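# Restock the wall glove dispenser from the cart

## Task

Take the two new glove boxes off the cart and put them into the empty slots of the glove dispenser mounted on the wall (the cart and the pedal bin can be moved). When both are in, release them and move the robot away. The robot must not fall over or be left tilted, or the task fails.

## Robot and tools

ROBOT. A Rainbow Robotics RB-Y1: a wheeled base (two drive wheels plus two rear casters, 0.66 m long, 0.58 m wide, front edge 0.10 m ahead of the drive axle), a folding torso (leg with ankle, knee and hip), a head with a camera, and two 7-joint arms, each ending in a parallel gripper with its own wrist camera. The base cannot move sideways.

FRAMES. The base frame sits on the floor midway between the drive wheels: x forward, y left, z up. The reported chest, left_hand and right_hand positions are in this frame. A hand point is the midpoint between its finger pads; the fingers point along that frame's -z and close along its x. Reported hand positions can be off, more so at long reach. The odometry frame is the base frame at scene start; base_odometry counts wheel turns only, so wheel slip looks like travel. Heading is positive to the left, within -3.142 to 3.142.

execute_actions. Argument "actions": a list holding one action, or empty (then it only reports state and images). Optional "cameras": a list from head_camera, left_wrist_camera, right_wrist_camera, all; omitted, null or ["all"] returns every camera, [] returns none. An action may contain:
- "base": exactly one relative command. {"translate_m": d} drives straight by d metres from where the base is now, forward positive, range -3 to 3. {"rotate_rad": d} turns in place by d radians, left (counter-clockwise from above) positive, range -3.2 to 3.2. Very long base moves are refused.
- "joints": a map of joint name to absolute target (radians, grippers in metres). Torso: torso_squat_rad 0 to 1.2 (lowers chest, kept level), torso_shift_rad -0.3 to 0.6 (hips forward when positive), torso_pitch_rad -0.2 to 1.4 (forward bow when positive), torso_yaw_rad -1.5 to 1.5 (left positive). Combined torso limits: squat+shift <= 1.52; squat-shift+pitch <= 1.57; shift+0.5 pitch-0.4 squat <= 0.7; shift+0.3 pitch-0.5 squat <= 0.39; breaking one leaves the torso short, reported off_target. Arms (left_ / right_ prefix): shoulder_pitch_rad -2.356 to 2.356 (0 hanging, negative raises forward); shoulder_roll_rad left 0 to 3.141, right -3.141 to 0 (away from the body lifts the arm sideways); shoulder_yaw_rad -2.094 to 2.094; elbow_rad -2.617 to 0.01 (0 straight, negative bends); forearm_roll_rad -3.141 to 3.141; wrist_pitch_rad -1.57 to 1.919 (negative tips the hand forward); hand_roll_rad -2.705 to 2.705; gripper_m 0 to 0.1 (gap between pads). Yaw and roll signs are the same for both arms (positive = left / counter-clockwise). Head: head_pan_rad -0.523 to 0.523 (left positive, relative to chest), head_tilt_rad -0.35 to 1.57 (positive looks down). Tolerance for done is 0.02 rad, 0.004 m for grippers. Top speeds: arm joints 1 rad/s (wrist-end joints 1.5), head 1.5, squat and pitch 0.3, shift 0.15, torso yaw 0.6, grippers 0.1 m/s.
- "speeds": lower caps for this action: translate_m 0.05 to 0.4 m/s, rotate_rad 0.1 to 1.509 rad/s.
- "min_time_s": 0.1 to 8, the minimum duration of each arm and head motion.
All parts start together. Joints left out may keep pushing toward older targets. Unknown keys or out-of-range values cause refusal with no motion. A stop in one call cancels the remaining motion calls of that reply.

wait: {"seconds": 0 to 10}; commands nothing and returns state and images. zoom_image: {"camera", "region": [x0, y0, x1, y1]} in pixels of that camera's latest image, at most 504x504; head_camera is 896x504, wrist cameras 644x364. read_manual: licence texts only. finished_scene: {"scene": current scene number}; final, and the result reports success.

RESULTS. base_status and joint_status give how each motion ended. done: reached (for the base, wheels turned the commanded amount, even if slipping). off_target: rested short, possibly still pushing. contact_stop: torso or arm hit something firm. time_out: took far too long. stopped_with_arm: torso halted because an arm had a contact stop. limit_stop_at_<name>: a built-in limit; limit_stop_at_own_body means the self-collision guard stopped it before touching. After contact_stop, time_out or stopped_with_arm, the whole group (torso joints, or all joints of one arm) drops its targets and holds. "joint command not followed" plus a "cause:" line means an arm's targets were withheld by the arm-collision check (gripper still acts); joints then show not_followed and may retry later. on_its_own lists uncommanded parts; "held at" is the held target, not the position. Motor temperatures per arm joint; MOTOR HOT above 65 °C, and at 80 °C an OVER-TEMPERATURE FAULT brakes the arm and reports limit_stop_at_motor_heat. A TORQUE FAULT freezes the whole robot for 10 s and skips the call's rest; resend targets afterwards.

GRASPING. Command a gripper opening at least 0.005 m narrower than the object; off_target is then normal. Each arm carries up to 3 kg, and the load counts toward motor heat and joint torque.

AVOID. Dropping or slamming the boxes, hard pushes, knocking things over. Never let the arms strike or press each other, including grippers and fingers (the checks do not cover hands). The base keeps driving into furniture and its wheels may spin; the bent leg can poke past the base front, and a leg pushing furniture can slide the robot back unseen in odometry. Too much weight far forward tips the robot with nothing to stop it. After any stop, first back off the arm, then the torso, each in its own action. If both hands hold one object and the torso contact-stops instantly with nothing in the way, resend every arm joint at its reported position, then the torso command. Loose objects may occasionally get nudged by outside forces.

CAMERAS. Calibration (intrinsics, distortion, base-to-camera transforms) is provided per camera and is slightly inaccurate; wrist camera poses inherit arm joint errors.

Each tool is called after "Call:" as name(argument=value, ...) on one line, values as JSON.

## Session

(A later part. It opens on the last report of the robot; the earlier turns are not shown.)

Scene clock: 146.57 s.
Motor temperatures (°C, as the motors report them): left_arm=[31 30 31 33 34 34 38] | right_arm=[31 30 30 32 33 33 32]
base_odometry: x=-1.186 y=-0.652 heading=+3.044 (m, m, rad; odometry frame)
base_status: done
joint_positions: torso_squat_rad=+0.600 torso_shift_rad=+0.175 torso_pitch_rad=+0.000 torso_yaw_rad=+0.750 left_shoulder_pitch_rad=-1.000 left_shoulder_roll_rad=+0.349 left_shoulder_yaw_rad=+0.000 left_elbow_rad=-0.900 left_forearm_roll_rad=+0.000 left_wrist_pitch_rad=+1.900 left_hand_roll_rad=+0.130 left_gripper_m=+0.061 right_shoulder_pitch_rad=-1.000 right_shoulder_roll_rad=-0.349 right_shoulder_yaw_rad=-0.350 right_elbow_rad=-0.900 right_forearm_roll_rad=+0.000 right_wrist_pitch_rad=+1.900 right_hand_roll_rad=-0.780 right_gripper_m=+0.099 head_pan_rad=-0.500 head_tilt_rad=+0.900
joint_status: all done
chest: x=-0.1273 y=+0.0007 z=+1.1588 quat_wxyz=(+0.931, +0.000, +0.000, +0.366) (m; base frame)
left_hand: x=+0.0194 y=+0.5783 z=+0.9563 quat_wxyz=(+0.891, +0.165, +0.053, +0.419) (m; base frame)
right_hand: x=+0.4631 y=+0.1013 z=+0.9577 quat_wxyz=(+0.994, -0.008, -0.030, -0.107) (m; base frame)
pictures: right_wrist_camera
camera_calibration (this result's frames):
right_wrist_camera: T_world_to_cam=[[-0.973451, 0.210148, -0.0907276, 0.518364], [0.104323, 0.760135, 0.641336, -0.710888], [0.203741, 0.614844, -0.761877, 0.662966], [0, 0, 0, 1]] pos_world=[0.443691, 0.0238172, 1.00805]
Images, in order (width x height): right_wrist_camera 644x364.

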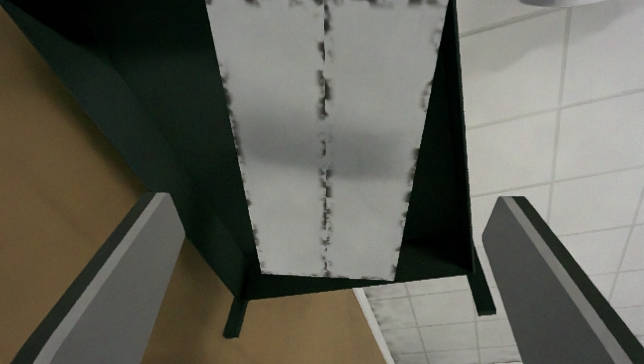

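Aligned.

Call:
execute_actions(actions=[{"joints":{"torso_squat_rad":0.775,"torso_shift_rad":0.2}}], cameras=[])

Call:
execute_actions(actions=[{"joints":{"right_gripper_m":0.05}}], cameras=["right_wrist_camera"])

Call:
execute_actions(actions=[{"joints":{"torso_squat_rad":0,"torso_shift_rad":0.15}}], cameras=[])

Call:
execute_actions(actions=[{"base":{"translate_m":-0.5},"joints":{"head_pan_rad":0,"head_tilt_rad":0.7}}], cameras=[])

Call:
execute_actions(actions=[{"joints":{"torso_yaw_rad":0,"right_hand_roll_rad":0,"left_hand_roll_rad":0},"base":{"rotate_rad":1.67}}])

Scene clock: 154.47 s.
Motor temperatures (°C, as the motors report them): left_arm=[31 30 31 33 34 34 38] | right_arm=[31 30 30 32 33 33 32]
base_odometry: x=-1.186 y=-0.652 heading=+3.044 (m, m, rad; odometry frame)
base_status: not commanded
joint_positions: torso_squat_rad=+0.775 torso_shift_rad=+0.200 torso_pitch_rad=+0.000 torso_yaw_rad=+0.750 left_shoulder_pitch_rad=-1.000 left_shoulder_roll_rad=+0.349 left_shoulder_yaw_rad=+0.000 left_elbow_rad=-0.900 left_forearm_roll_rad=+0.000 left_wrist_pitch_rad=+1.900 left_hand_roll_rad=+0.130 left_gripper_m=+0.061 right_shoulder_pitch_rad=-1.000 right_shoulder_roll_rad=-0.349 right_shoulder_yaw_rad=-0.350 right_elbow_rad=-0.900 right_forearm_roll_rad=+0.000 right_wrist_pitch_rad=+1.900 right_hand_roll_rad=-0.780 right_gripper_m=+0.099 head_pan_rad=-0.500 head_tilt_rad=+0.900
joint_status: all done
chest: x=-0.1286 y=+0.0006 z=+1.0801 quat_wxyz=(+0.931, +0.000, +0.000, +0.366) (m; base frame)
left_hand: x=+0.0181 y=+0.5782 z=+0.8776 quat_wxyz=(+0.891, +0.165, +0.053, +0.419) (m; base frame)
right_hand: x=+0.4618 y=+0.1012 z=+0.8790 quat_wxyz=(+0.994, -0.008, -0.030, -0.107) (m; base frame)
pictures: none
No camera images: the call's "cameras" was empty. Leave "cameras" out to get every camera's image.

Scene clock: 155.43 s.
Motor temperatures (°C, as the motors report them): left_arm=[31 30 31 33 34 34 38] | right_arm=[31 30 30 32 33 33 32]
base_odometry: x=-1.186 y=-0.652 heading=+3.044 (m, m, rad; odometry frame)
base_status: not commanded
joint_positions: torso_squat_rad=+0.775 torso_shift_rad=+0.200 torso_pitch_rad=+0.000 torso_yaw_rad=+0.750 left_shoulder_pitch_rad=-1.000 left_shoulder_roll_rad=+0.349 left_shoulder_yaw_rad=+0.000 left_elbow_rad=-0.900 left_forearm_roll_rad=+0.000 left_wrist_pitch_rad=+1.900 left_hand_roll_rad=+0.130 left_gripper_m=+0.061 right_shoulder_pitch_rad=-1.000 right_shoulder_roll_rad=-0.349 right_shoulder_yaw_rad=-0.350 right_elbow_rad=-0.900 right_forearm_roll_rad=+0.000 right_wrist_pitch_rad=+1.900 right_hand_roll_rad=-0.780 right_gripper_m=+0.062 head_pan_rad=-0.500 head_tilt_rad=+0.900
joint_status: right_gripper_m off_target (ended at +0.062, target +0.050)
chest: x=-0.1286 y=+0.0006 z=+1.0801 quat_wxyz=(+0.931, +0.000, +0.000, +0.366) (m; base frame)
left_hand: x=+0.0181 y=+0.5782 z=+0.8776 quat_wxyz=(+0.891, +0.165, +0.053, +0.419) (m; base frame)
right_hand: x=+0.4618 y=+0.1012 z=+0.8790 quat_wxyz=(+0.994, -0.008, -0.030, -0.107) (m; base frame)
pictures: right_wrist_camera
camera_calibration (this result's frames):
right_wrist_camera: T_world_to_cam=[[-0.973447, 0.210138, -0.0907943, 0.510081], [0.104273, 0.760139, 0.641339, -0.660186], [0.203786, 0.614842, -0.761867, 0.603261], [0, 0, 0, 1]] pos_world=[0.44244, 0.0237365, 0.92932]
Images, in order (width x height): right_wrist_camera 644x364.

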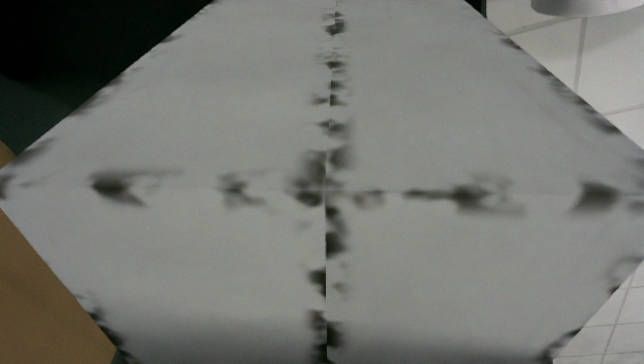

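Scene clock: 158.97 s.
Motor temperatures (°C, as the motors report them): left_arm=[31 30 31 33 34 34 38] | right_arm=[31 30 30 32 33 33 32]
base_odometry: x=-1.186 y=-0.652 heading=+3.044 (m, m, rad; odometry frame)
base_status: not commanded
joint_positions: torso_squat_rad=+0.000 torso_shift_rad=+0.150 torso_pitch_rad=+0.001 torso_yaw_rad=+0.750 left_shoulder_pitch_rad=-1.000 left_shoulder_roll_rad=+0.349 left_shoulder_yaw_rad=+0.000 left_elbow_rad=-0.900 left_forearm_roll_rad=+0.000 left_wrist_pitch_rad=+1.900 left_hand_roll_rad=+0.130 left_gripper_m=+0.061 right_shoulder_pitch_rad=-0.999 right_shoulder_roll_rad=-0.349 right_shoulder_yaw_rad=-0.350 right_elbow_rad=-0.900 right_forearm_roll_rad=+0.000 right_wrist_pitch_rad=+1.900 right_hand_roll_rad=-0.780 right_gripper_m=+0.062 head_pan_rad=-0.500 head_tilt_rad=+0.900
joint_status: all done
chest: x=-0.1230 y=+0.0008 z=+1.2820 quat_wxyz=(+0.931, +0.000, +0.000, +0.366) (m; base frame)
left_hand: x=+0.0235 y=+0.5784 z=+1.0795 quat_wxyz=(+0.891, +0.165, +0.054, +0.419) (m; base frame)
right_hand: x=+0.4671 y=+0.1013 z=+1.0804 quat_wxyz=(+0.994, -0.009, -0.030, -0.108) (m; base frame)
pictures: none
No camera images: the call's "cameras" was empty. Leave "cameras" out to get every camera's image.

Scene clock: 161.60 s.
Motor temperatures (°C, as the motors report them): left_arm=[31 30 31 33 34 34 38] | right_arm=[31 30 30 32 33 33 32]
base_odometry: x=-0.689 y=-0.701 heading=+3.043 (m, m, rad; odometry frame)
base_status: done
joint_positions: torso_squat_rad=+0.000 torso_shift_rad=+0.150 torso_pitch_rad=+0.000 torso_yaw_rad=+0.750 left_shoulder_pitch_rad=-1.000 left_shoulder_roll_rad=+0.349 left_shoulder_yaw_rad=+0.000 left_elbow_rad=-0.900 left_forearm_roll_rad=+0.000 left_wrist_pitch_rad=+1.900 left_hand_roll_rad=+0.130 left_gripper_m=+0.061 right_shoulder_pitch_rad=-0.999 right_shoulder_roll_rad=-0.349 right_shoulder_yaw_rad=-0.350 right_elbow_rad=-0.900 right_forearm_roll_rad=+0.000 right_wrist_pitch_rad=+1.900 right_hand_roll_rad=-0.780 right_gripper_m=+0.062 head_pan_rad=+0.000 head_tilt_rad=+0.700
joint_status: all done
chest: x=-0.1232 y=+0.0008 z=+1.2821 quat_wxyz=(+0.931, +0.000, +0.000, +0.366) (m; base frame)
left_hand: x=+0.0235 y=+0.5784 z=+1.0795 quat_wxyz=(+0.891, +0.165, +0.053, +0.419) (m; base frame)
right_hand: x=+0.4669 y=+0.1013 z=+1.0804 quat_wxyz=(+0.994, -0.009, -0.030, -0.107) (m; base frame)
pictures: none
No camera images: the call's "cameras" was empty. Leave "cameras" out to get every camera's image.

Scene clock: 165.60 s.
Motor temperatures (°C, as the motors report them): left_arm=[31 30 31 33 34 34 38] | right_arm=[32 30 30 32 33 33 32]
base_odometry: x=-0.689 y=-0.701 heading=-1.571 (m, m, rad; odometry frame)
base_status: done
joint_positions: torso_squat_rad=+0.000 torso_shift_rad=+0.150 torso_pitch_rad=+0.000 torso_yaw_rad=+0.000 left_shoulder_pitch_rad=-1.000 left_shoulder_roll_rad=+0.349 left_shoulder_yaw_rad=+0.000 left_elbow_rad=-0.900 left_forearm_roll_rad=+0.000 left_wrist_pitch_rad=+1.900 left_hand_roll_rad=+0.000 left_gripper_m=+0.061 right_shoulder_pitch_rad=-0.999 right_shoulder_roll_rad=-0.349 right_shoulder_yaw_rad=-0.350 right_elbow_rad=-0.900 right_forearm_roll_rad=+0.000 right_wrist_pitch_rad=+1.900 right_hand_roll_rad=+0.000 right_gripper_m=+0.062 head_pan_rad=+0.000 head_tilt_rad=+0.700
joint_status: all done
chest: x=-0.1232 y=+0.0007 z=+1.2821 quat_wxyz=(+1.000, +0.000, +0.000, +0.000) (m; base frame)
left_hand: x=+0.3779 y=+0.3232 z=+1.0794 quat_wxyz=(+0.985, +0.173, +0.000, +0.000) (m; base frame)
right_hand: x=+0.3771 y=-0.3282 z=+1.0806 quat_wxyz=(+0.995, -0.027, -0.016, -0.093) (m; base frame)
pictures: head_camera, left_wrist_camera, right_wrist_camera
camera_calibration (this result's frames):
head_camera: T_world_to_cam=[[-0.0423028, -0.998636, 0.0305952, -0.050199], [-0.664682, 0.00526719, -0.747108, 1.10678], [0.745928, -0.0519409, -0.663998, 1.00304], [0, 0, 0, 1]] pos_world=[-0.0146672, -0.00386128, 1.49443]
left_wrist_camera: T_world_to_cam=[[0.999917, -0.0115199, 0.00583075, -0.380299], [-0.0128596, -0.929006, 0.36984, -0.0690942], [0.00115628, -0.369885, -0.929077, 1.21207], [0, 0, 0, 1]] pos_world=[0.377978, 0.379756, 1.15388]
right_wrist_camera: T_world_to_cam=[[-0.981584, 0.179666, -0.0649116, 0.50123], [0.103249, 0.784844, 0.611031, -0.413018], [0.160727, 0.593076, -0.788941, 1.0765], [0, 0, 0, 1]] pos_world=[0.36162, -0.404347, 1.1342]
Images, in order (width x height): head_camera 896x504, left_wrist_camera 644x364, right_wrist_camera 644x364.

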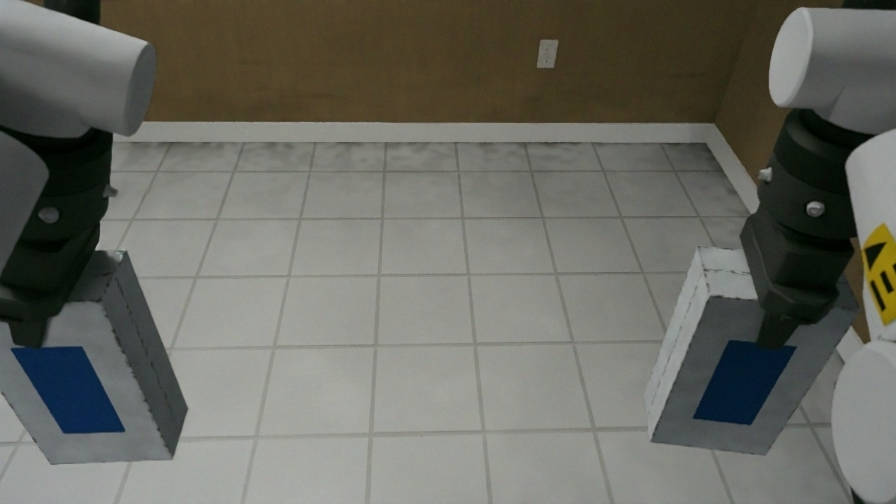

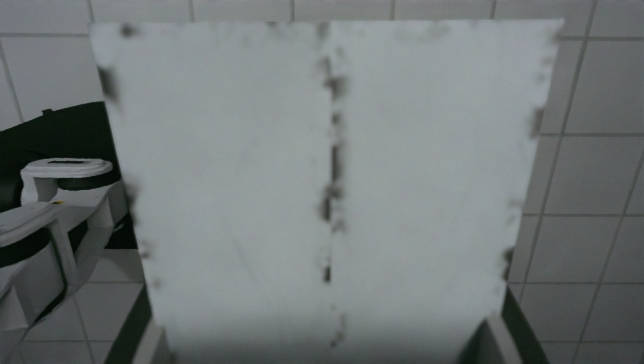

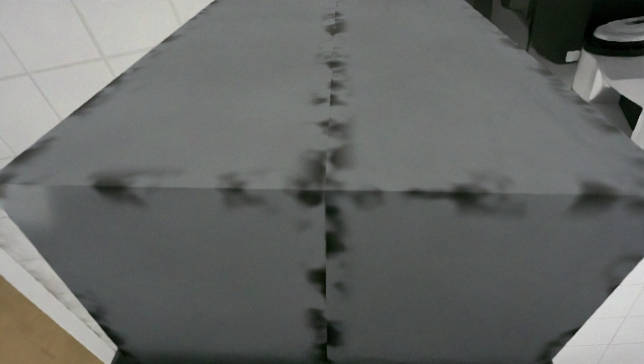

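Call:
execute_actions(actions=[{"base":{"rotate_rad":0.833},"joints":{"right_hand_roll_rad":0.18}}], cameras=[])

Call:
execute_actions(actions=[{"base":{"translate_m":2.23}}], cameras=[])

Call:
execute_actions(actions=[{"base":{"rotate_rad":-0.833},"joints":{"head_tilt_rad":0.6,"head_pan_rad":-0.3}}], cameras=["head_camera"])

Scene clock: 184.33 s.
Motor temperatures (°C, as the motors report them): left_arm=[31 30 31 33 34 34 38] | right_arm=[32 30 30 32 33 33 32]
base_odometry: x=-0.689 y=-0.701 heading=-0.738 (m, m, rad; odometry frame)
base_status: done
joint_positions: torso_squat_rad=+0.000 torso_shift_rad=+0.150 torso_pitch_rad=+0.000 torso_yaw_rad=+0.000 left_shoulder_pitch_rad=-1.000 left_shoulder_roll_rad=+0.349 left_shoulder_yaw_rad=+0.000 left_elbow_rad=-0.900 left_forearm_roll_rad=+0.000 left_wrist_pitch_rad=+1.900 left_hand_roll_rad=+0.000 left_gripper_m=+0.061 right_shoulder_pitch_rad=-0.999 right_shoulder_roll_rad=-0.349 right_shoulder_yaw_rad=-0.350 right_elbow_rad=-0.900 right_forearm_roll_rad=+0.000 right_wrist_pitch_rad=+1.900 right_hand_roll_rad=+0.180 right_gripper_m=+0.062 head_pan_rad=+0.000 head_tilt_rad=+0.700
joint_status: all done
chest: x=-0.1232 y=+0.0007 z=+1.2821 quat_wxyz=(+1.000, +0.000, +0.000, +0.000) (m; base frame)
left_hand: x=+0.3779 y=+0.3232 z=+1.0794 quat_wxyz=(+0.985, +0.173, +0.000, +0.000) (m; base frame)
right_hand: x=+0.3771 y=-0.3282 z=+1.0806 quat_wxyz=(+1.000, -0.028, -0.013, -0.003) (m; base frame)
pictures: none
No camera images: the call's "cameras" was empty. Leave "cameras" out to get every camera's image.

Scene clock: 191.27 s.
Motor temperatures (°C, as the motors report them): left_arm=[31 30 31 33 34 34 38] | right_arm=[32 30 30 32 33 32 32]
base_odometry: x=+0.962 y=-2.201 heading=-0.738 (m, m, rad; odometry frame)
base_status: done
joint_positions: torso_squat_rad=+0.000 torso_shift_rad=+0.150 torso_pitch_rad=+0.001 torso_yaw_rad=+0.000 left_shoulder_pitch_rad=-1.000 left_shoulder_roll_rad=+0.349 left_shoulder_yaw_rad=+0.000 left_elbow_rad=-0.900 left_forearm_roll_rad=+0.000 left_wrist_pitch_rad=+1.900 left_hand_roll_rad=+0.000 left_gripper_m=+0.061 right_shoulder_pitch_rad=-0.999 right_shoulder_roll_rad=-0.349 right_shoulder_yaw_rad=-0.350 right_elbow_rad=-0.900 right_forearm_roll_rad=+0.000 right_wrist_pitch_rad=+1.900 right_hand_roll_rad=+0.180 right_gripper_m=+0.062 head_pan_rad=+0.000 head_tilt_rad=+0.700
joint_status: not commanded
chest: x=-0.1230 y=+0.0007 z=+1.2820 quat_wxyz=(+1.000, +0.000, +0.000, +0.000) (m; base frame)
left_hand: x=+0.3780 y=+0.3232 z=+1.0793 quat_wxyz=(+0.985, +0.173, +0.001, +0.000) (m; base frame)
right_hand: x=+0.3772 y=-0.3282 z=+1.0805 quat_wxyz=(+1.000, -0.028, -0.013, -0.003) (m; base frame)
pictures: none
No camera images: the call's "cameras" was empty. Leave "cameras" out to get every camera's image.

Scene clock: 194.17 s.
Motor temperatures (°C, as the motors report them): left_arm=[31 30 31 33 34 34 38] | right_arm=[32 30 30 32 33 32 32]
base_odometry: x=+0.962 y=-2.201 heading=-1.570 (m, m, rad; odometry frame)
base_status: done
joint_positions: torso_squat_rad=+0.000 torso_shift_rad=+0.150 torso_pitch_rad=+0.001 torso_yaw_rad=+0.000 left_shoulder_pitch_rad=-1.000 left_shoulder_roll_rad=+0.349 left_shoulder_yaw_rad=+0.000 left_elbow_rad=-0.900 left_forearm_roll_rad=+0.000 left_wrist_pitch_rad=+1.900 left_hand_roll_rad=+0.000 left_gripper_m=+0.061 right_shoulder_pitch_rad=-0.999 right_shoulder_roll_rad=-0.349 right_shoulder_yaw_rad=-0.350 right_elbow_rad=-0.900 right_forearm_roll_rad=+0.000 right_wrist_pitch_rad=+1.900 right_hand_roll_rad=+0.180 right_gripper_m=+0.062 head_pan_rad=-0.300 head_tilt_rad=+0.600
joint_status: all done
chest: x=-0.1230 y=+0.0007 z=+1.2820 quat_wxyz=(+1.000, +0.000, +0.000, +0.000) (m; base frame)
left_hand: x=+0.3780 y=+0.3232 z=+1.0793 quat_wxyz=(+0.985, +0.173, +0.001, +0.000) (m; base frame)
right_hand: x=+0.3772 y=-0.3281 z=+1.0805 quat_wxyz=(+1.000, -0.028, -0.013, -0.003) (m; base frame)
pictures: head_camera
camera_calibration (this result's frames):
head_camera: T_world_to_cam=[[-0.338132, -0.940727, 0.0264473, -0.0739296], [-0.559201, 0.178235, -0.809646, 1.2101], [0.756942, -0.288556, -0.586323, 0.88904], [0, 0, 0, 1]] pos_world=[-0.0212598, -0.0286921, 1.50297]
Images, in order (width x height): head_camera 896x504.

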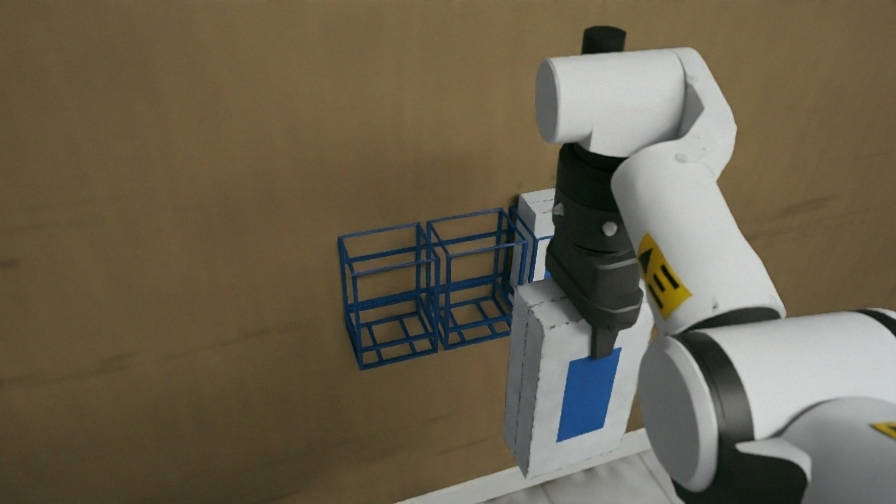

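Call:
execute_actions(actions=[{"base":{"translate_m":0.42},"joints":{"torso_yaw_rad":-0.14,"right_hand_roll_rad":0.32,"left_shoulder_pitch_rad":-0.2,"left_elbow_rad":-1.7,"head_tilt_rad":0.85,"head_pan_rad":-0.25}}], cameras=["head_camera","right_wrist_camera"])

Scene clock: 211.93 s.
Motor temperatures (°C, as the motors report them): left_arm=[31 30 31 33 34 34 38] | right_arm=[32 30 30 32 33 33 32]
base_odometry: x=+0.962 y=-2.621 heading=-1.571 (m, m, rad; odometry frame)
base_status: done
joint_positions: torso_squat_rad=+0.000 torso_shift_rad=+0.150 torso_pitch_rad=+0.000 torso_yaw_rad=-0.140 left_shoulder_pitch_rad=-0.200 left_shoulder_roll_rad=+0.349 left_shoulder_yaw_rad=+0.000 left_elbow_rad=-1.700 left_forearm_roll_rad=+0.000 left_wrist_pitch_rad=+1.900 left_hand_roll_rad=+0.000 left_gripper_m=+0.061 right_shoulder_pitch_rad=-0.999 right_shoulder_roll_rad=-0.349 right_shoulder_yaw_rad=-0.350 right_elbow_rad=-0.899 right_forearm_roll_rad=+0.001 right_wrist_pitch_rad=+1.902 right_hand_roll_rad=+0.320 right_gripper_m=+0.066 head_pan_rad=-0.250 head_tilt_rad=+0.850
joint_status: all done
chest: x=-0.1234 y=+0.0007 z=+1.2821 quat_wxyz=(+0.998, +0.000, +0.000, -0.070) (m; base frame)
left_hand: x=+0.2624 y=+0.3208 z=+0.9469 quat_wxyz=(+0.982, +0.173, -0.012, -0.069) (m; base frame)
right_hand: x=+0.3254 y=-0.3951 z=+1.0805 quat_wxyz=(+1.000, -0.030, -0.008, -0.003) (m; base frame)
pictures: head_camera, right_wrist_camera
camera_calibration (this result's frames):
head_camera: T_world_to_cam=[[-0.414258, -0.90942, 0.0366875, -0.099851], [-0.708884, 0.297104, -0.639697, 0.943491], [0.570853, -0.291007, -0.767751, 1.13869], [0, 0, 0, 1]] pos_world=[-0.0225625, -0.0397549, 1.48144]
right_wrist_camera: T_world_to_cam=[[-0.998997, 0.00206958, -0.0447231, 0.37621], [-0.0254283, 0.795945, 0.604834, -0.302125], [0.0368489, 0.605365, -0.795095, 1.17621], [0, 0, 0, 1]] pos_world=[0.324809, -0.472337, 1.13476]
Images, in order (width x height): head_camera 896x504, right_wrist_camera 644x364.

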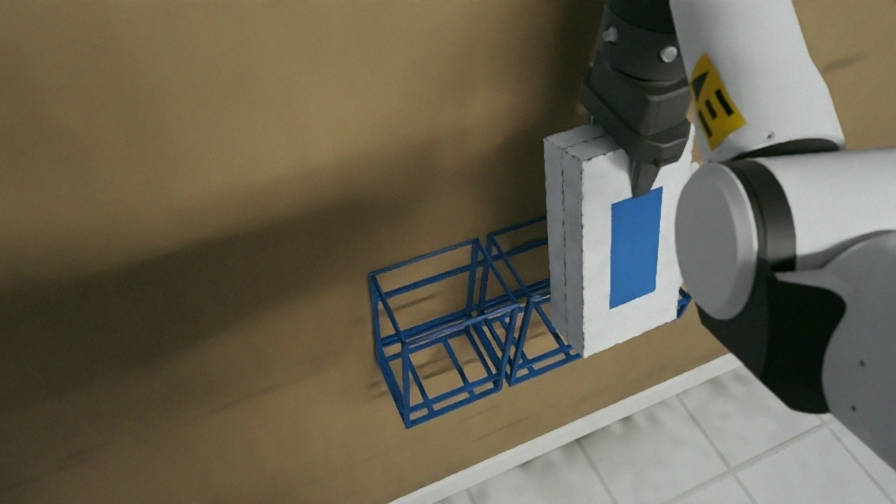

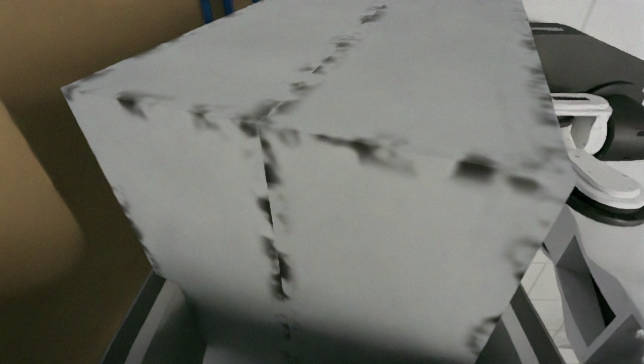

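Call:
execute_actions(actions=[{"base":{"translate_m":-0.1}}], cameras=["head_camera","right_wrist_camera"])

Scene clock: 216.40 s.
Motor temperatures (°C, as the motors report them): left_arm=[31 30 31 33 34 34 38] | right_arm=[32 30 30 32 33 33 32]
base_odometry: x=+0.962 y=-2.520 heading=-1.570 (m, m, rad; odometry frame)
base_status: done
joint_positions: torso_squat_rad=+0.000 torso_shift_rad=+0.150 torso_pitch_rad=+0.000 torso_yaw_rad=-0.140 left_shoulder_pitch_rad=-0.200 left_shoulder_roll_rad=+0.349 left_shoulder_yaw_rad=+0.000 left_elbow_rad=-1.700 left_forearm_roll_rad=+0.000 left_wrist_pitch_rad=+1.900 left_hand_roll_rad=+0.000 left_gripper_m=+0.061 right_shoulder_pitch_rad=-0.999 right_shoulder_roll_rad=-0.349 right_shoulder_yaw_rad=-0.350 right_elbow_rad=-0.899 right_forearm_roll_rad=+0.000 right_wrist_pitch_rad=+1.900 right_hand_roll_rad=+0.320 right_gripper_m=+0.063 head_pan_rad=-0.250 head_tilt_rad=+0.850
joint_status: not commanded
chest: x=-0.1233 y=+0.0007 z=+1.2821 quat_wxyz=(+0.998, +0.000, +0.000, -0.070) (m; base frame)
left_hand: x=+0.2625 y=+0.3208 z=+0.9469 quat_wxyz=(+0.982, +0.173, -0.012, -0.069) (m; base frame)
right_hand: x=+0.3261 y=-0.3948 z=+1.0806 quat_wxyz=(+1.000, -0.030, -0.009, -0.003) (m; base frame)
pictures: head_camera, right_wrist_camera
camera_calibration (this result's frames):
head_camera: T_world_to_cam=[[-0.414201, -0.909445, 0.0367021, -0.099817], [-0.708934, 0.297065, -0.639661, 0.943509], [0.570833, -0.290967, -0.767781, 1.13865], [0, 0, 0, 1]] pos_world=[-0.0224378, -0.0397517, 1.48142]
right_wrist_camera: T_world_to_cam=[[-0.998899, 0.00128186, -0.0468922, 0.37892], [-0.0273695, 0.79592, 0.604783, -0.301706], [0.0380977, 0.605401, -0.795009, 1.17561], [0, 0, 0, 1]] pos_world=[0.325457, -0.472068, 1.13486]
Images, in order (width x height): head_camera 896x504, right_wrist_camera 644x364.

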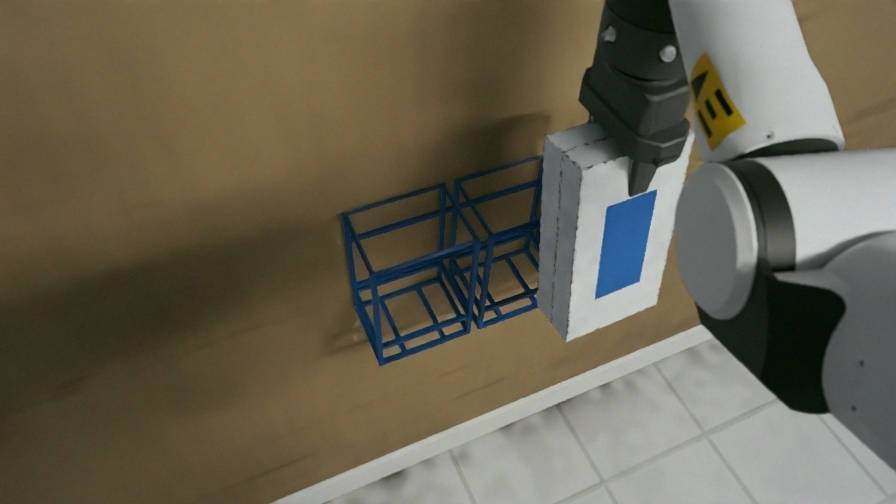

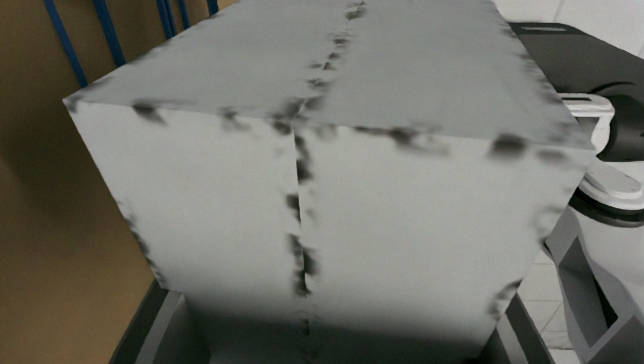

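Call:
execute_actions(actions=[{"base":{"translate_m":-0.06},"joints":{"right_shoulder_pitch_rad":-1.35,"right_elbow_rad":-0.55,"torso_yaw_rad":-0.1,"right_hand_roll_rad":0.28}}], cameras=["head_camera","right_wrist_camera"])

Scene clock: 229.03 s.
Motor temperatures (°C, as the motors report them): left_arm=[30 30 31 33 34 34 38] | right_arm=[33 30 30 33 33 33 32]
base_odometry: x=+0.962 y=-2.460 heading=-1.569 (m, m, rad; odometry frame)
base_status: done
joint_positions: torso_squat_rad=+0.000 torso_shift_rad=+0.150 torso_pitch_rad=+0.001 torso_yaw_rad=-0.100 left_shoulder_pitch_rad=-0.200 left_shoulder_roll_rad=+0.349 left_shoulder_yaw_rad=+0.000 left_elbow_rad=-1.700 left_forearm_roll_rad=+0.000 left_wrist_pitch_rad=+1.900 left_hand_roll_rad=+0.000 left_gripper_m=+0.061 right_shoulder_pitch_rad=-1.349 right_shoulder_roll_rad=-0.349 right_shoulder_yaw_rad=-0.350 right_elbow_rad=-0.550 right_forearm_roll_rad=+0.000 right_wrist_pitch_rad=+1.900 right_hand_roll_rad=+0.280 right_gripper_m=+0.063 head_pan_rad=-0.250 head_tilt_rad=+0.850
joint_status: all done
chest: x=-0.1231 y=+0.0007 z=+1.2821 quat_wxyz=(+0.999, +0.000, +0.000, -0.050) (m; base frame)
left_hand: x=+0.2494 y=+0.3360 z=+0.9468 quat_wxyz=(+0.984, +0.173, -0.008, -0.049) (m; base frame)
right_hand: x=+0.3774 y=-0.3120 z=+1.1611 quat_wxyz=(+0.999, -0.005, -0.005, +0.053) (m; base frame)
pictures: head_camera, right_wrist_camera
camera_calibration (this result's frames):
head_camera: T_world_to_cam=[[-0.377417, -0.925315, 0.0367216, -0.0952595], [-0.720403, 0.268459, -0.639491, 0.941993], [0.581872, -0.267809, -0.767921, 1.14008], [0, 0, 0, 1]] pos_world=[-0.0207189, -0.0357078, 1.48139]
right_wrist_camera: T_world_to_cam=[[-0.993471, -0.107365, -0.0385869, 0.388195], [-0.106913, 0.758061, 0.643361, -0.441504], [-0.0398235, 0.643286, -0.76459, 1.19347], [0, 0, 0, 1]] pos_world=[0.385986, -0.391378, 1.21154]
Images, in order (width x height): head_camera 896x504, right_wrist_camera 644x364.

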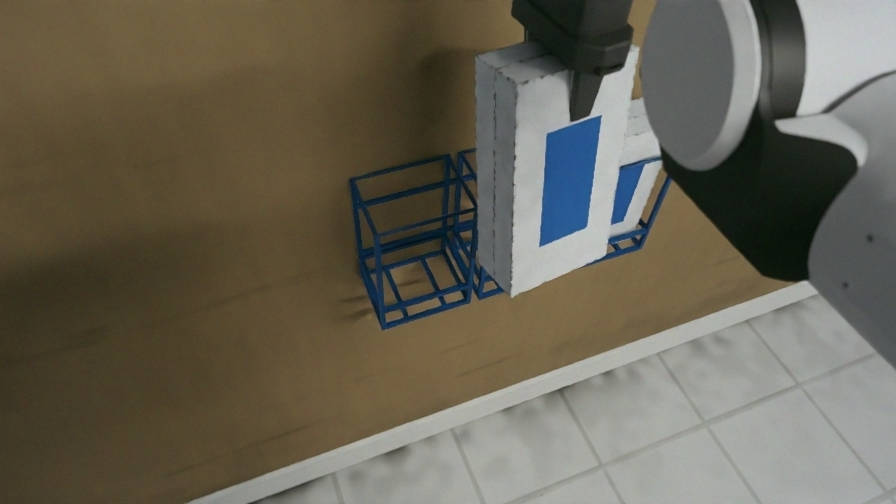

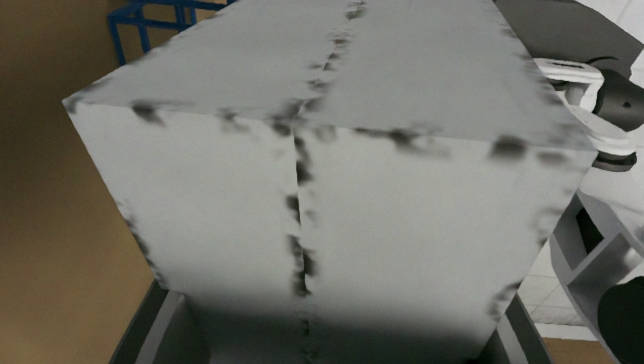

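Call:
execute_actions(actions=[{"joints":{"torso_yaw_rad":-0.225,"right_hand_roll_rad":0.30,"head_pan_rad":-0.15,"head_tilt_rad":0.95}}], cameras=[])

Call:
execute_actions(actions=[{"base":{"translate_m":0.13},"speeds":{"translate_m":0.1}}], cameras=["head_camera","right_wrist_camera"])

Scene clock: 239.63 s.
Motor temperatures (°C, as the motors report them): left_arm=[30 30 31 33 34 34 38] | right_arm=[33 30 30 32 33 33 32]
base_odometry: x=+0.962 y=-2.460 heading=-1.569 (m, m, rad; odometry frame)
base_status: not commanded
joint_positions: torso_squat_rad=+0.000 torso_shift_rad=+0.150 torso_pitch_rad=+0.001 torso_yaw_rad=-0.225 left_shoulder_pitch_rad=-0.200 left_shoulder_roll_rad=+0.349 left_shoulder_yaw_rad=+0.000 left_elbow_rad=-1.700 left_forearm_roll_rad=+0.000 left_wrist_pitch_rad=+1.900 left_hand_roll_rad=+0.000 left_gripper_m=+0.061 right_shoulder_pitch_rad=-1.349 right_shoulder_roll_rad=-0.349 right_shoulder_yaw_rad=-0.350 right_elbow_rad=-0.550 right_forearm_roll_rad=+0.000 right_wrist_pitch_rad=+1.900 right_hand_roll_rad=+0.300 right_gripper_m=+0.063 head_pan_rad=-0.150 head_tilt_rad=+0.950
joint_status: all done
chest: x=-0.1231 y=+0.0007 z=+1.2821 quat_wxyz=(+0.994, +0.000, +0.000, -0.112) (m; base frame)
left_hand: x=+0.2883 y=+0.2869 z=+0.9468 quat_wxyz=(+0.979, +0.172, -0.019, -0.111) (m; base frame)
right_hand: x=+0.3344 y=-0.3722 z=+1.1612 quat_wxyz=(+1.000, -0.005, -0.005, +0.000) (m; base frame)
pictures: none
No camera images: the call's "cameras" was empty. Leave "cameras" out to get every camera's image.

Scene clock: 241.47 s.
Motor temperatures (°C, as the motors report them): left_arm=[30 30 31 33 34 34 38] | right_arm=[33 30 30 32 33 33 32]
base_odometry: x=+0.962 y=-2.590 heading=-1.569 (m, m, rad; odometry frame)
base_status: done
joint_positions: torso_squat_rad=+0.000 torso_shift_rad=+0.150 torso_pitch_rad=+0.001 torso_yaw_rad=-0.225 left_shoulder_pitch_rad=-0.200 left_shoulder_roll_rad=+0.349 left_shoulder_yaw_rad=+0.000 left_elbow_rad=-1.700 left_forearm_roll_rad=+0.000 left_wrist_pitch_rad=+1.900 left_hand_roll_rad=+0.000 left_gripper_m=+0.061 right_shoulder_pitch_rad=-1.349 right_shoulder_roll_rad=-0.349 right_shoulder_yaw_rad=-0.350 right_elbow_rad=-0.550 right_forearm_roll_rad=+0.000 right_wrist_pitch_rad=+1.900 right_hand_roll_rad=+0.300 right_gripper_m=+0.063 head_pan_rad=-0.150 head_tilt_rad=+0.950
joint_status: not commanded
chest: x=-0.1230 y=+0.0007 z=+1.2820 quat_wxyz=(+0.994, +0.000, +0.000, -0.112) (m; base frame)
left_hand: x=+0.2884 y=+0.2869 z=+0.9467 quat_wxyz=(+0.979, +0.172, -0.019, -0.111) (m; base frame)
right_hand: x=+0.3346 y=-0.3721 z=+1.1611 quat_wxyz=(+1.000, -0.005, -0.004, +0.000) (m; base frame)
pictures: head_camera, right_wrist_camera
camera_calibration (this result's frames):
head_camera: T_world_to_cam=[[-0.396922, -0.916967, 0.040303, -0.105161], [-0.7694, 0.30846, -0.559352, 0.818988], [0.500476, -0.253028, -0.82795, 1.22024], [0, 0, 0, 1]] pos_world=[-0.0223098, -0.0403, 1.47264]
right_wrist_camera: T_world_to_cam=[[-0.999268, -0.00239991, -0.0381821, 0.379761], [-0.0264142, 0.765252, 0.643188, -0.424521], [0.0276754, 0.643726, -0.764756, 1.20815], [0, 0, 0, 1]] pos_world=[0.334834, -0.451938, 1.21148]
Images, in order (width x height): head_camera 896x504, right_wrist_camera 644x364.

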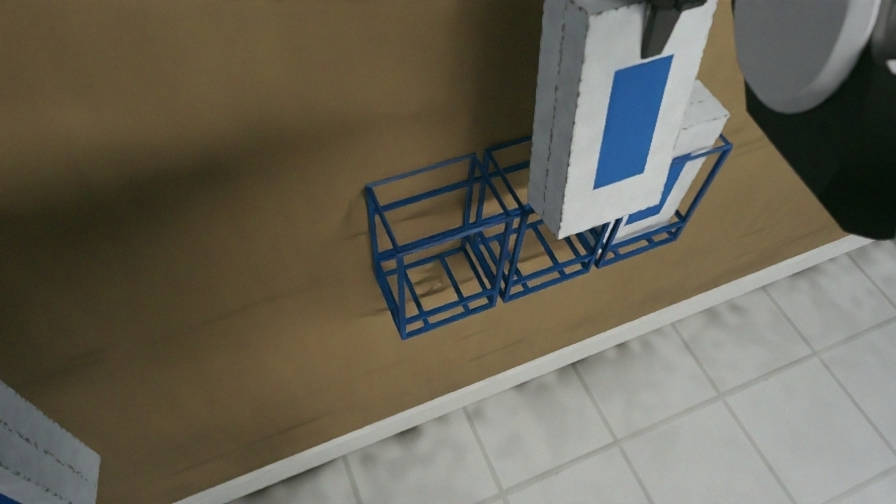

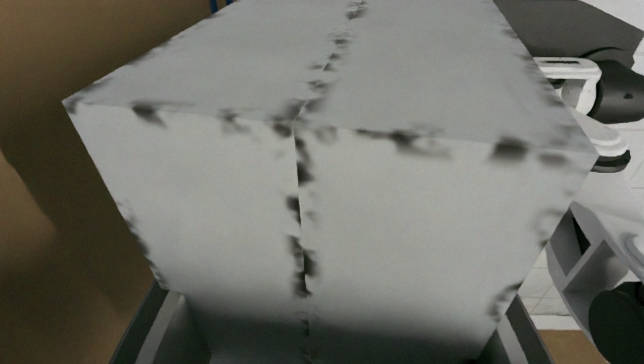

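Call:
execute_actions(actions=[{"base":{"translate_m":0.048},"speeds":{"translate_m":0.05},"joints":{"torso_yaw_rad":-0.24}}], cameras=["head_camera"])

Call:
execute_actions(actions=[{"joints":{"torso_squat_rad":0.45,"torso_shift_rad":0.168}}], cameras=["head_camera"])

Scene clock: 252.87 s.
Motor temperatures (°C, as the motors report them): left_arm=[30 30 31 33 34 34 38] | right_arm=[33 30 30 32 33 33 32]
base_odometry: x=+0.962 y=-2.638 heading=-1.570 (m, m, rad; odometry frame)
base_status: done
joint_positions: torso_squat_rad=+0.000 torso_shift_rad=+0.148 torso_pitch_rad=-0.003 torso_yaw_rad=-0.241 left_shoulder_pitch_rad=-0.200 left_shoulder_roll_rad=+0.349 left_shoulder_yaw_rad=+0.000 left_elbow_rad=-1.700 left_forearm_roll_rad=+0.000 left_wrist_pitch_rad=+1.900 left_hand_roll_rad=+0.000 left_gripper_m=+0.061 right_shoulder_pitch_rad=-1.347 right_shoulder_roll_rad=-0.349 right_shoulder_yaw_rad=-0.350 right_elbow_rad=-0.549 right_forearm_roll_rad=+0.000 right_wrist_pitch_rad=+1.900 right_hand_roll_rad=+0.300 right_gripper_m=+0.062 head_pan_rad=-0.150 head_tilt_rad=+0.950
joint_status: all done
chest: x=-0.1256 y=+0.0010 z=+1.2823 quat_wxyz=(+0.993, +0.000, -0.001, -0.120) (m; base frame)
left_hand: x=+0.2914 y=+0.2806 z=+0.9484 quat_wxyz=(+0.978, +0.172, -0.022, -0.118) (m; base frame)
right_hand: x=+0.3257 y=-0.3792 z=+1.1619 quat_wxyz=(+1.000, -0.005, -0.005, -0.008) (m; base frame)
pictures: head_camera
camera_calibration (this result's frames):
head_camera: T_world_to_cam=[[-0.411556, -0.910546, 0.0390902, -0.106236], [-0.762317, 0.320417, -0.562322, 0.821644], [0.499494, -0.261226, -0.825994, 1.21922], [0, 0, 0, 1]] pos_world=[-0.0263637, -0.0415091, 1.47325]
Images, in order (width x height): head_camera 896x504.

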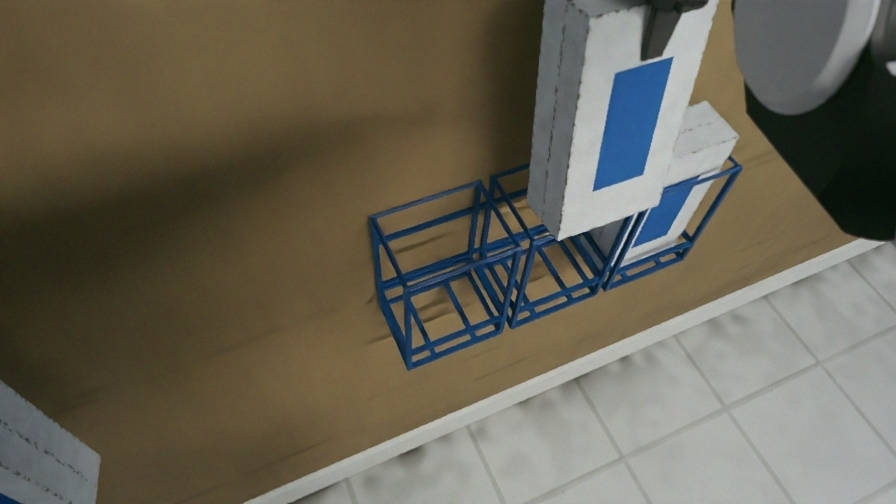

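Scene clock: 253.67 s.
Motor temperatures (°C, as the motors report them): left_arm=[30 30 31 33 34 34 38] | right_arm=[33 30 30 32 33 33 32]
base_odometry: x=+0.962 y=-2.638 heading=-1.570 (m, m, rad; odometry frame)
base_status: not commanded
joint_positions: torso_squat_rad=+0.026 torso_shift_rad=+0.147 torso_pitch_rad=-0.007 torso_yaw_rad=-0.242 left_shoulder_pitch_rad=-0.200 left_shoulder_roll_rad=+0.349 left_shoulder_yaw_rad=+0.000 left_elbow_rad=-1.700 left_forearm_roll_rad=+0.000 left_wrist_pitch_rad=+1.900 left_hand_roll_rad=+0.000 left_gripper_m=+0.061 right_shoulder_pitch_rad=-1.348 right_shoulder_roll_rad=-0.349 right_shoulder_yaw_rad=-0.350 right_elbow_rad=-0.549 right_forearm_roll_rad=+0.000 right_wrist_pitch_rad=+1.900 right_hand_roll_rad=+0.300 right_gripper_m=+0.062 head_pan_rad=-0.150 head_tilt_rad=+0.950
joint_status: torso_squat_rad contact_stop (moved +0.025 of +0.450); torso_shift_rad contact_stop (moved -0.001 of +0.020)
on_its_own: torso_squat_rad is held at +0.025, not at your +0.450, since a contact_stop; torso_shift_rad is held at +0.147, not at your +0.168, since a contact_stop
chest: x=-0.1280 y=+0.0008 z=+1.2822 quat_wxyz=(+0.993, +0.000, -0.004, -0.121) (m; base frame)
left_hand: x=+0.2908 y=+0.2800 z=+0.9501 quat_wxyz=(+0.978, +0.173, -0.024, -0.118) (m; base frame)
right_hand: x=+0.3237 y=-0.3799 z=+1.1642 quat_wxyz=(+1.000, -0.005, -0.008, -0.009) (m; base frame)
pictures: head_camera
camera_calibration (this result's frames):
head_camera: T_world_to_cam=[[-0.412678, -0.910118, 0.0371715, -0.105062], [-0.759622, 0.321344, -0.565431, 0.824202], [0.502664, -0.261577, -0.823958, 1.21807], [0, 0, 0, 1]] pos_world=[-0.0295559, -0.0418516, 1.47357]
Images, in order (width x height): head_camera 896x504.

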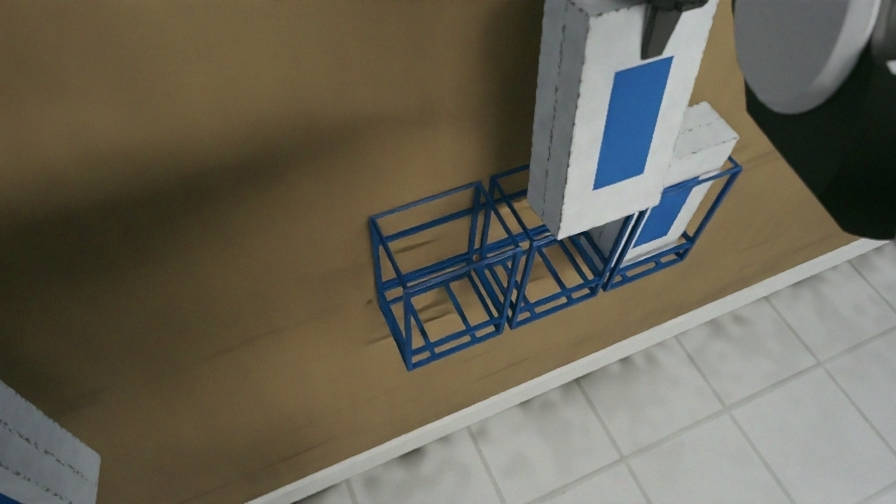

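Call:
execute_actions(actions=[{"base":{"translate_m":-0.02},"speeds":{"translate_m":0.05}}], cameras=[])

Call:
execute_actions(actions=[{"joints":{"right_wrist_pitch_rad":1.82,"torso_squat_rad":0,"torso_shift_rad":0.15},"min_time_s":1}], cameras=["head_camera","right_wrist_camera"])

Scene clock: 262.70 s.
Motor temperatures (°C, as the motors report them): left_arm=[29 30 31 33 34 34 38] | right_arm=[34 30 30 33 33 33 32]
base_odometry: x=+0.962 y=-2.618 heading=-1.568 (m, m, rad; odometry frame)
base_status: done
joint_positions: torso_squat_rad=+0.025 torso_shift_rad=+0.147 torso_pitch_rad=-0.006 torso_yaw_rad=-0.242 left_shoulder_pitch_rad=-0.200 left_shoulder_roll_rad=+0.349 left_shoulder_yaw_rad=+0.000 left_elbow_rad=-1.700 left_forearm_roll_rad=+0.000 left_wrist_pitch_rad=+1.900 left_hand_roll_rad=+0.000 left_gripper_m=+0.061 right_shoulder_pitch_rad=-1.349 right_shoulder_roll_rad=-0.349 right_shoulder_yaw_rad=-0.350 right_elbow_rad=-0.549 right_forearm_roll_rad=+0.000 right_wrist_pitch_rad=+1.900 right_hand_roll_rad=+0.300 right_gripper_m=+0.062 head_pan_rad=-0.150 head_tilt_rad=+0.950
joint_status: not commanded
on_its_own: torso_squat_rad is held at +0.025, not at your +0.450, since a contact_stop; torso_shift_rad is held at +0.147, not at your +0.168, since a contact_stop
chest: x=-0.1272 y=+0.0008 z=+1.2821 quat_wxyz=(+0.993, +0.000, -0.003, -0.121) (m; base frame)
left_hand: x=+0.2911 y=+0.2801 z=+0.9496 quat_wxyz=(+0.978, +0.172, -0.024, -0.118) (m; base frame)
right_hand: x=+0.3247 y=-0.3796 z=+1.1641 quat_wxyz=(+1.000, -0.005, -0.008, -0.009) (m; base frame)
pictures: none
No camera images: the call's "cameras" was empty. Leave "cameras" out to get every camera's image.

Scene clock: 263.97 s.
Motor temperatures (°C, as the motors report them): left_arm=[29 30 31 33 34 34 38] | right_arm=[34 30 30 33 33 33 32]
base_odometry: x=+0.962 y=-2.618 heading=-1.568 (m, m, rad; odometry frame)
base_status: not commanded
joint_positions: torso_squat_rad=+0.000 torso_shift_rad=+0.150 torso_pitch_rad=-0.006 torso_yaw_rad=-0.242 left_shoulder_pitch_rad=-0.200 left_shoulder_roll_rad=+0.349 left_shoulder_yaw_rad=+0.000 left_elbow_rad=-1.700 left_forearm_roll_rad=+0.000 left_wrist_pitch_rad=+1.900 left_hand_roll_rad=+0.000 left_gripper_m=+0.061 right_shoulder_pitch_rad=-1.349 right_shoulder_roll_rad=-0.349 right_shoulder_yaw_rad=-0.350 right_elbow_rad=-0.549 right_forearm_roll_rad=+0.000 right_wrist_pitch_rad=+1.820 right_hand_roll_rad=+0.300 right_gripper_m=+0.062 head_pan_rad=-0.150 head_tilt_rad=+0.950
joint_status: all done
chest: x=-0.1250 y=+0.0008 z=+1.2820 quat_wxyz=(+0.993, +0.000, -0.003, -0.121) (m; base frame)
left_hand: x=+0.2932 y=+0.2801 z=+0.9494 quat_wxyz=(+0.978, +0.172, -0.024, -0.118) (m; base frame)
right_hand: x=+0.3444 y=-0.3854 z=+1.1649 quat_wxyz=(+0.999, -0.017, -0.045, -0.008) (m; base frame)
pictures: head_camera, right_wrist_camera
camera_calibration (this result's frames):
head_camera: T_world_to_cam=[[-0.412413, -0.910214, 0.0377478, -0.104538], [-0.760484, 0.321166, -0.564372, 0.824908], [0.501576, -0.261461, -0.824657, 1.21722], [0, 0, 0, 1]] pos_world=[-0.026312, -0.0418284, 1.47329]
right_wrist_camera: T_world_to_cam=[[-0.992681, 0.0119109, -0.120177, 0.48844], [-0.0657745, 0.781254, 0.620739, -0.370762], [0.101282, 0.6241, -0.774752, 1.19807], [0, 0, 0, 1]] pos_world=[0.339135, -0.463876, 1.21706]
Images, in order (width x height): head_camera 896x504, right_wrist_camera 644x364.

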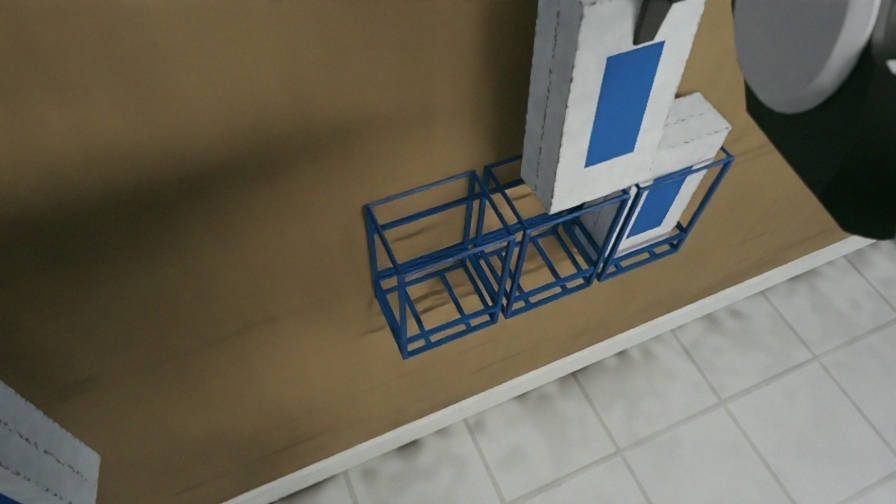

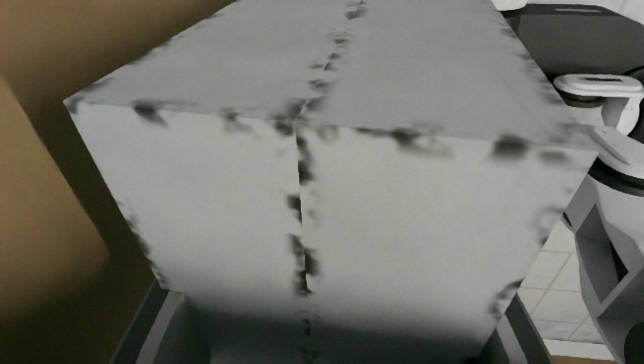

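Call:
execute_actions(actions=[{"joints":{"torso_squat_rad":0.45,"torso_shift_rad":0.165}}], cameras=["head_camera"])

Scene clock: 268.93 s.
Motor temperatures (°C, as the motors report them): left_arm=[29 30 31 33 34 34 38] | right_arm=[34 30 30 33 33 33 32]
base_odometry: x=+0.962 y=-2.618 heading=-1.568 (m, m, rad; odometry frame)
base_status: not commanded
joint_positions: torso_squat_rad=+0.395 torso_shift_rad=+0.161 torso_pitch_rad=-0.011 torso_yaw_rad=-0.242 left_shoulder_pitch_rad=-0.200 left_shoulder_roll_rad=+0.349 left_shoulder_yaw_rad=+0.000 left_elbow_rad=-1.700 left_forearm_roll_rad=+0.000 left_wrist_pitch_rad=+1.900 left_hand_roll_rad=+0.000 left_gripper_m=+0.061 right_shoulder_pitch_rad=-1.357 right_shoulder_roll_rad=-0.351 right_shoulder_yaw_rad=-0.350 right_elbow_rad=-0.554 right_forearm_roll_rad=+0.000 right_wrist_pitch_rad=+1.820 right_hand_roll_rad=+0.300 right_gripper_m=+0.063 head_pan_rad=-0.150 head_tilt_rad=+0.950
joint_status: torso_squat_rad contact_stop (moved +0.395 of +0.450); the others done
on_its_own: torso_squat_rad is held at +0.395, not at your +0.450, since a contact_stop
chest: x=-0.1274 y=+0.0012 z=+1.2275 quat_wxyz=(+0.993, +0.000, -0.005, -0.120) (m; base frame)
left_hand: x=+0.2923 y=+0.2803 z=+0.8965 quat_wxyz=(+0.978, +0.172, -0.026, -0.118) (m; base frame)
right_hand: x=+0.3451 y=-0.3854 z=+1.1189 quat_wxyz=(+0.998, -0.020, -0.054, -0.008) (m; base frame)
pictures: head_camera
camera_calibration (this result's frames):
head_camera: T_world_to_cam=[[-0.41242, -0.910256, 0.0366469, -0.101746], [-0.757826, 0.320476, -0.568326, 0.79735], [0.505578, -0.262161, -0.821987, 1.17077], [0, 0, 0, 1]] pos_world=[-0.029622, -0.0412178, 1.41924]
Images, in order (width x height): head_camera 896x504.

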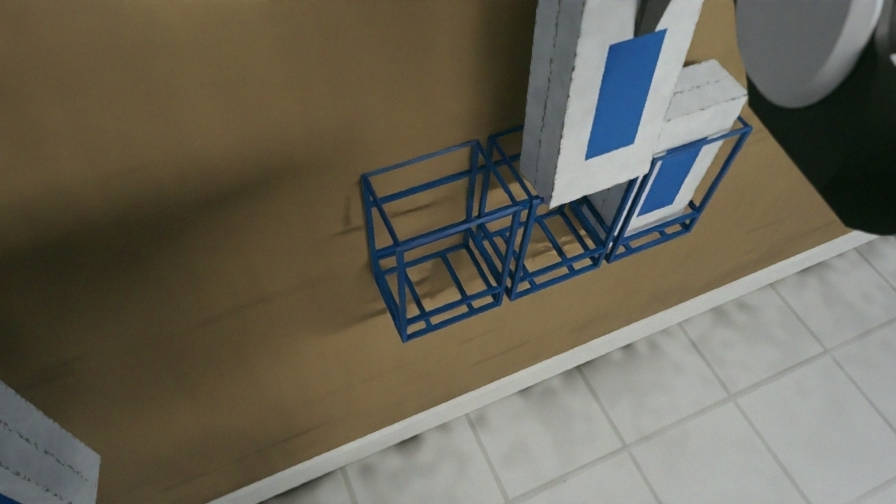

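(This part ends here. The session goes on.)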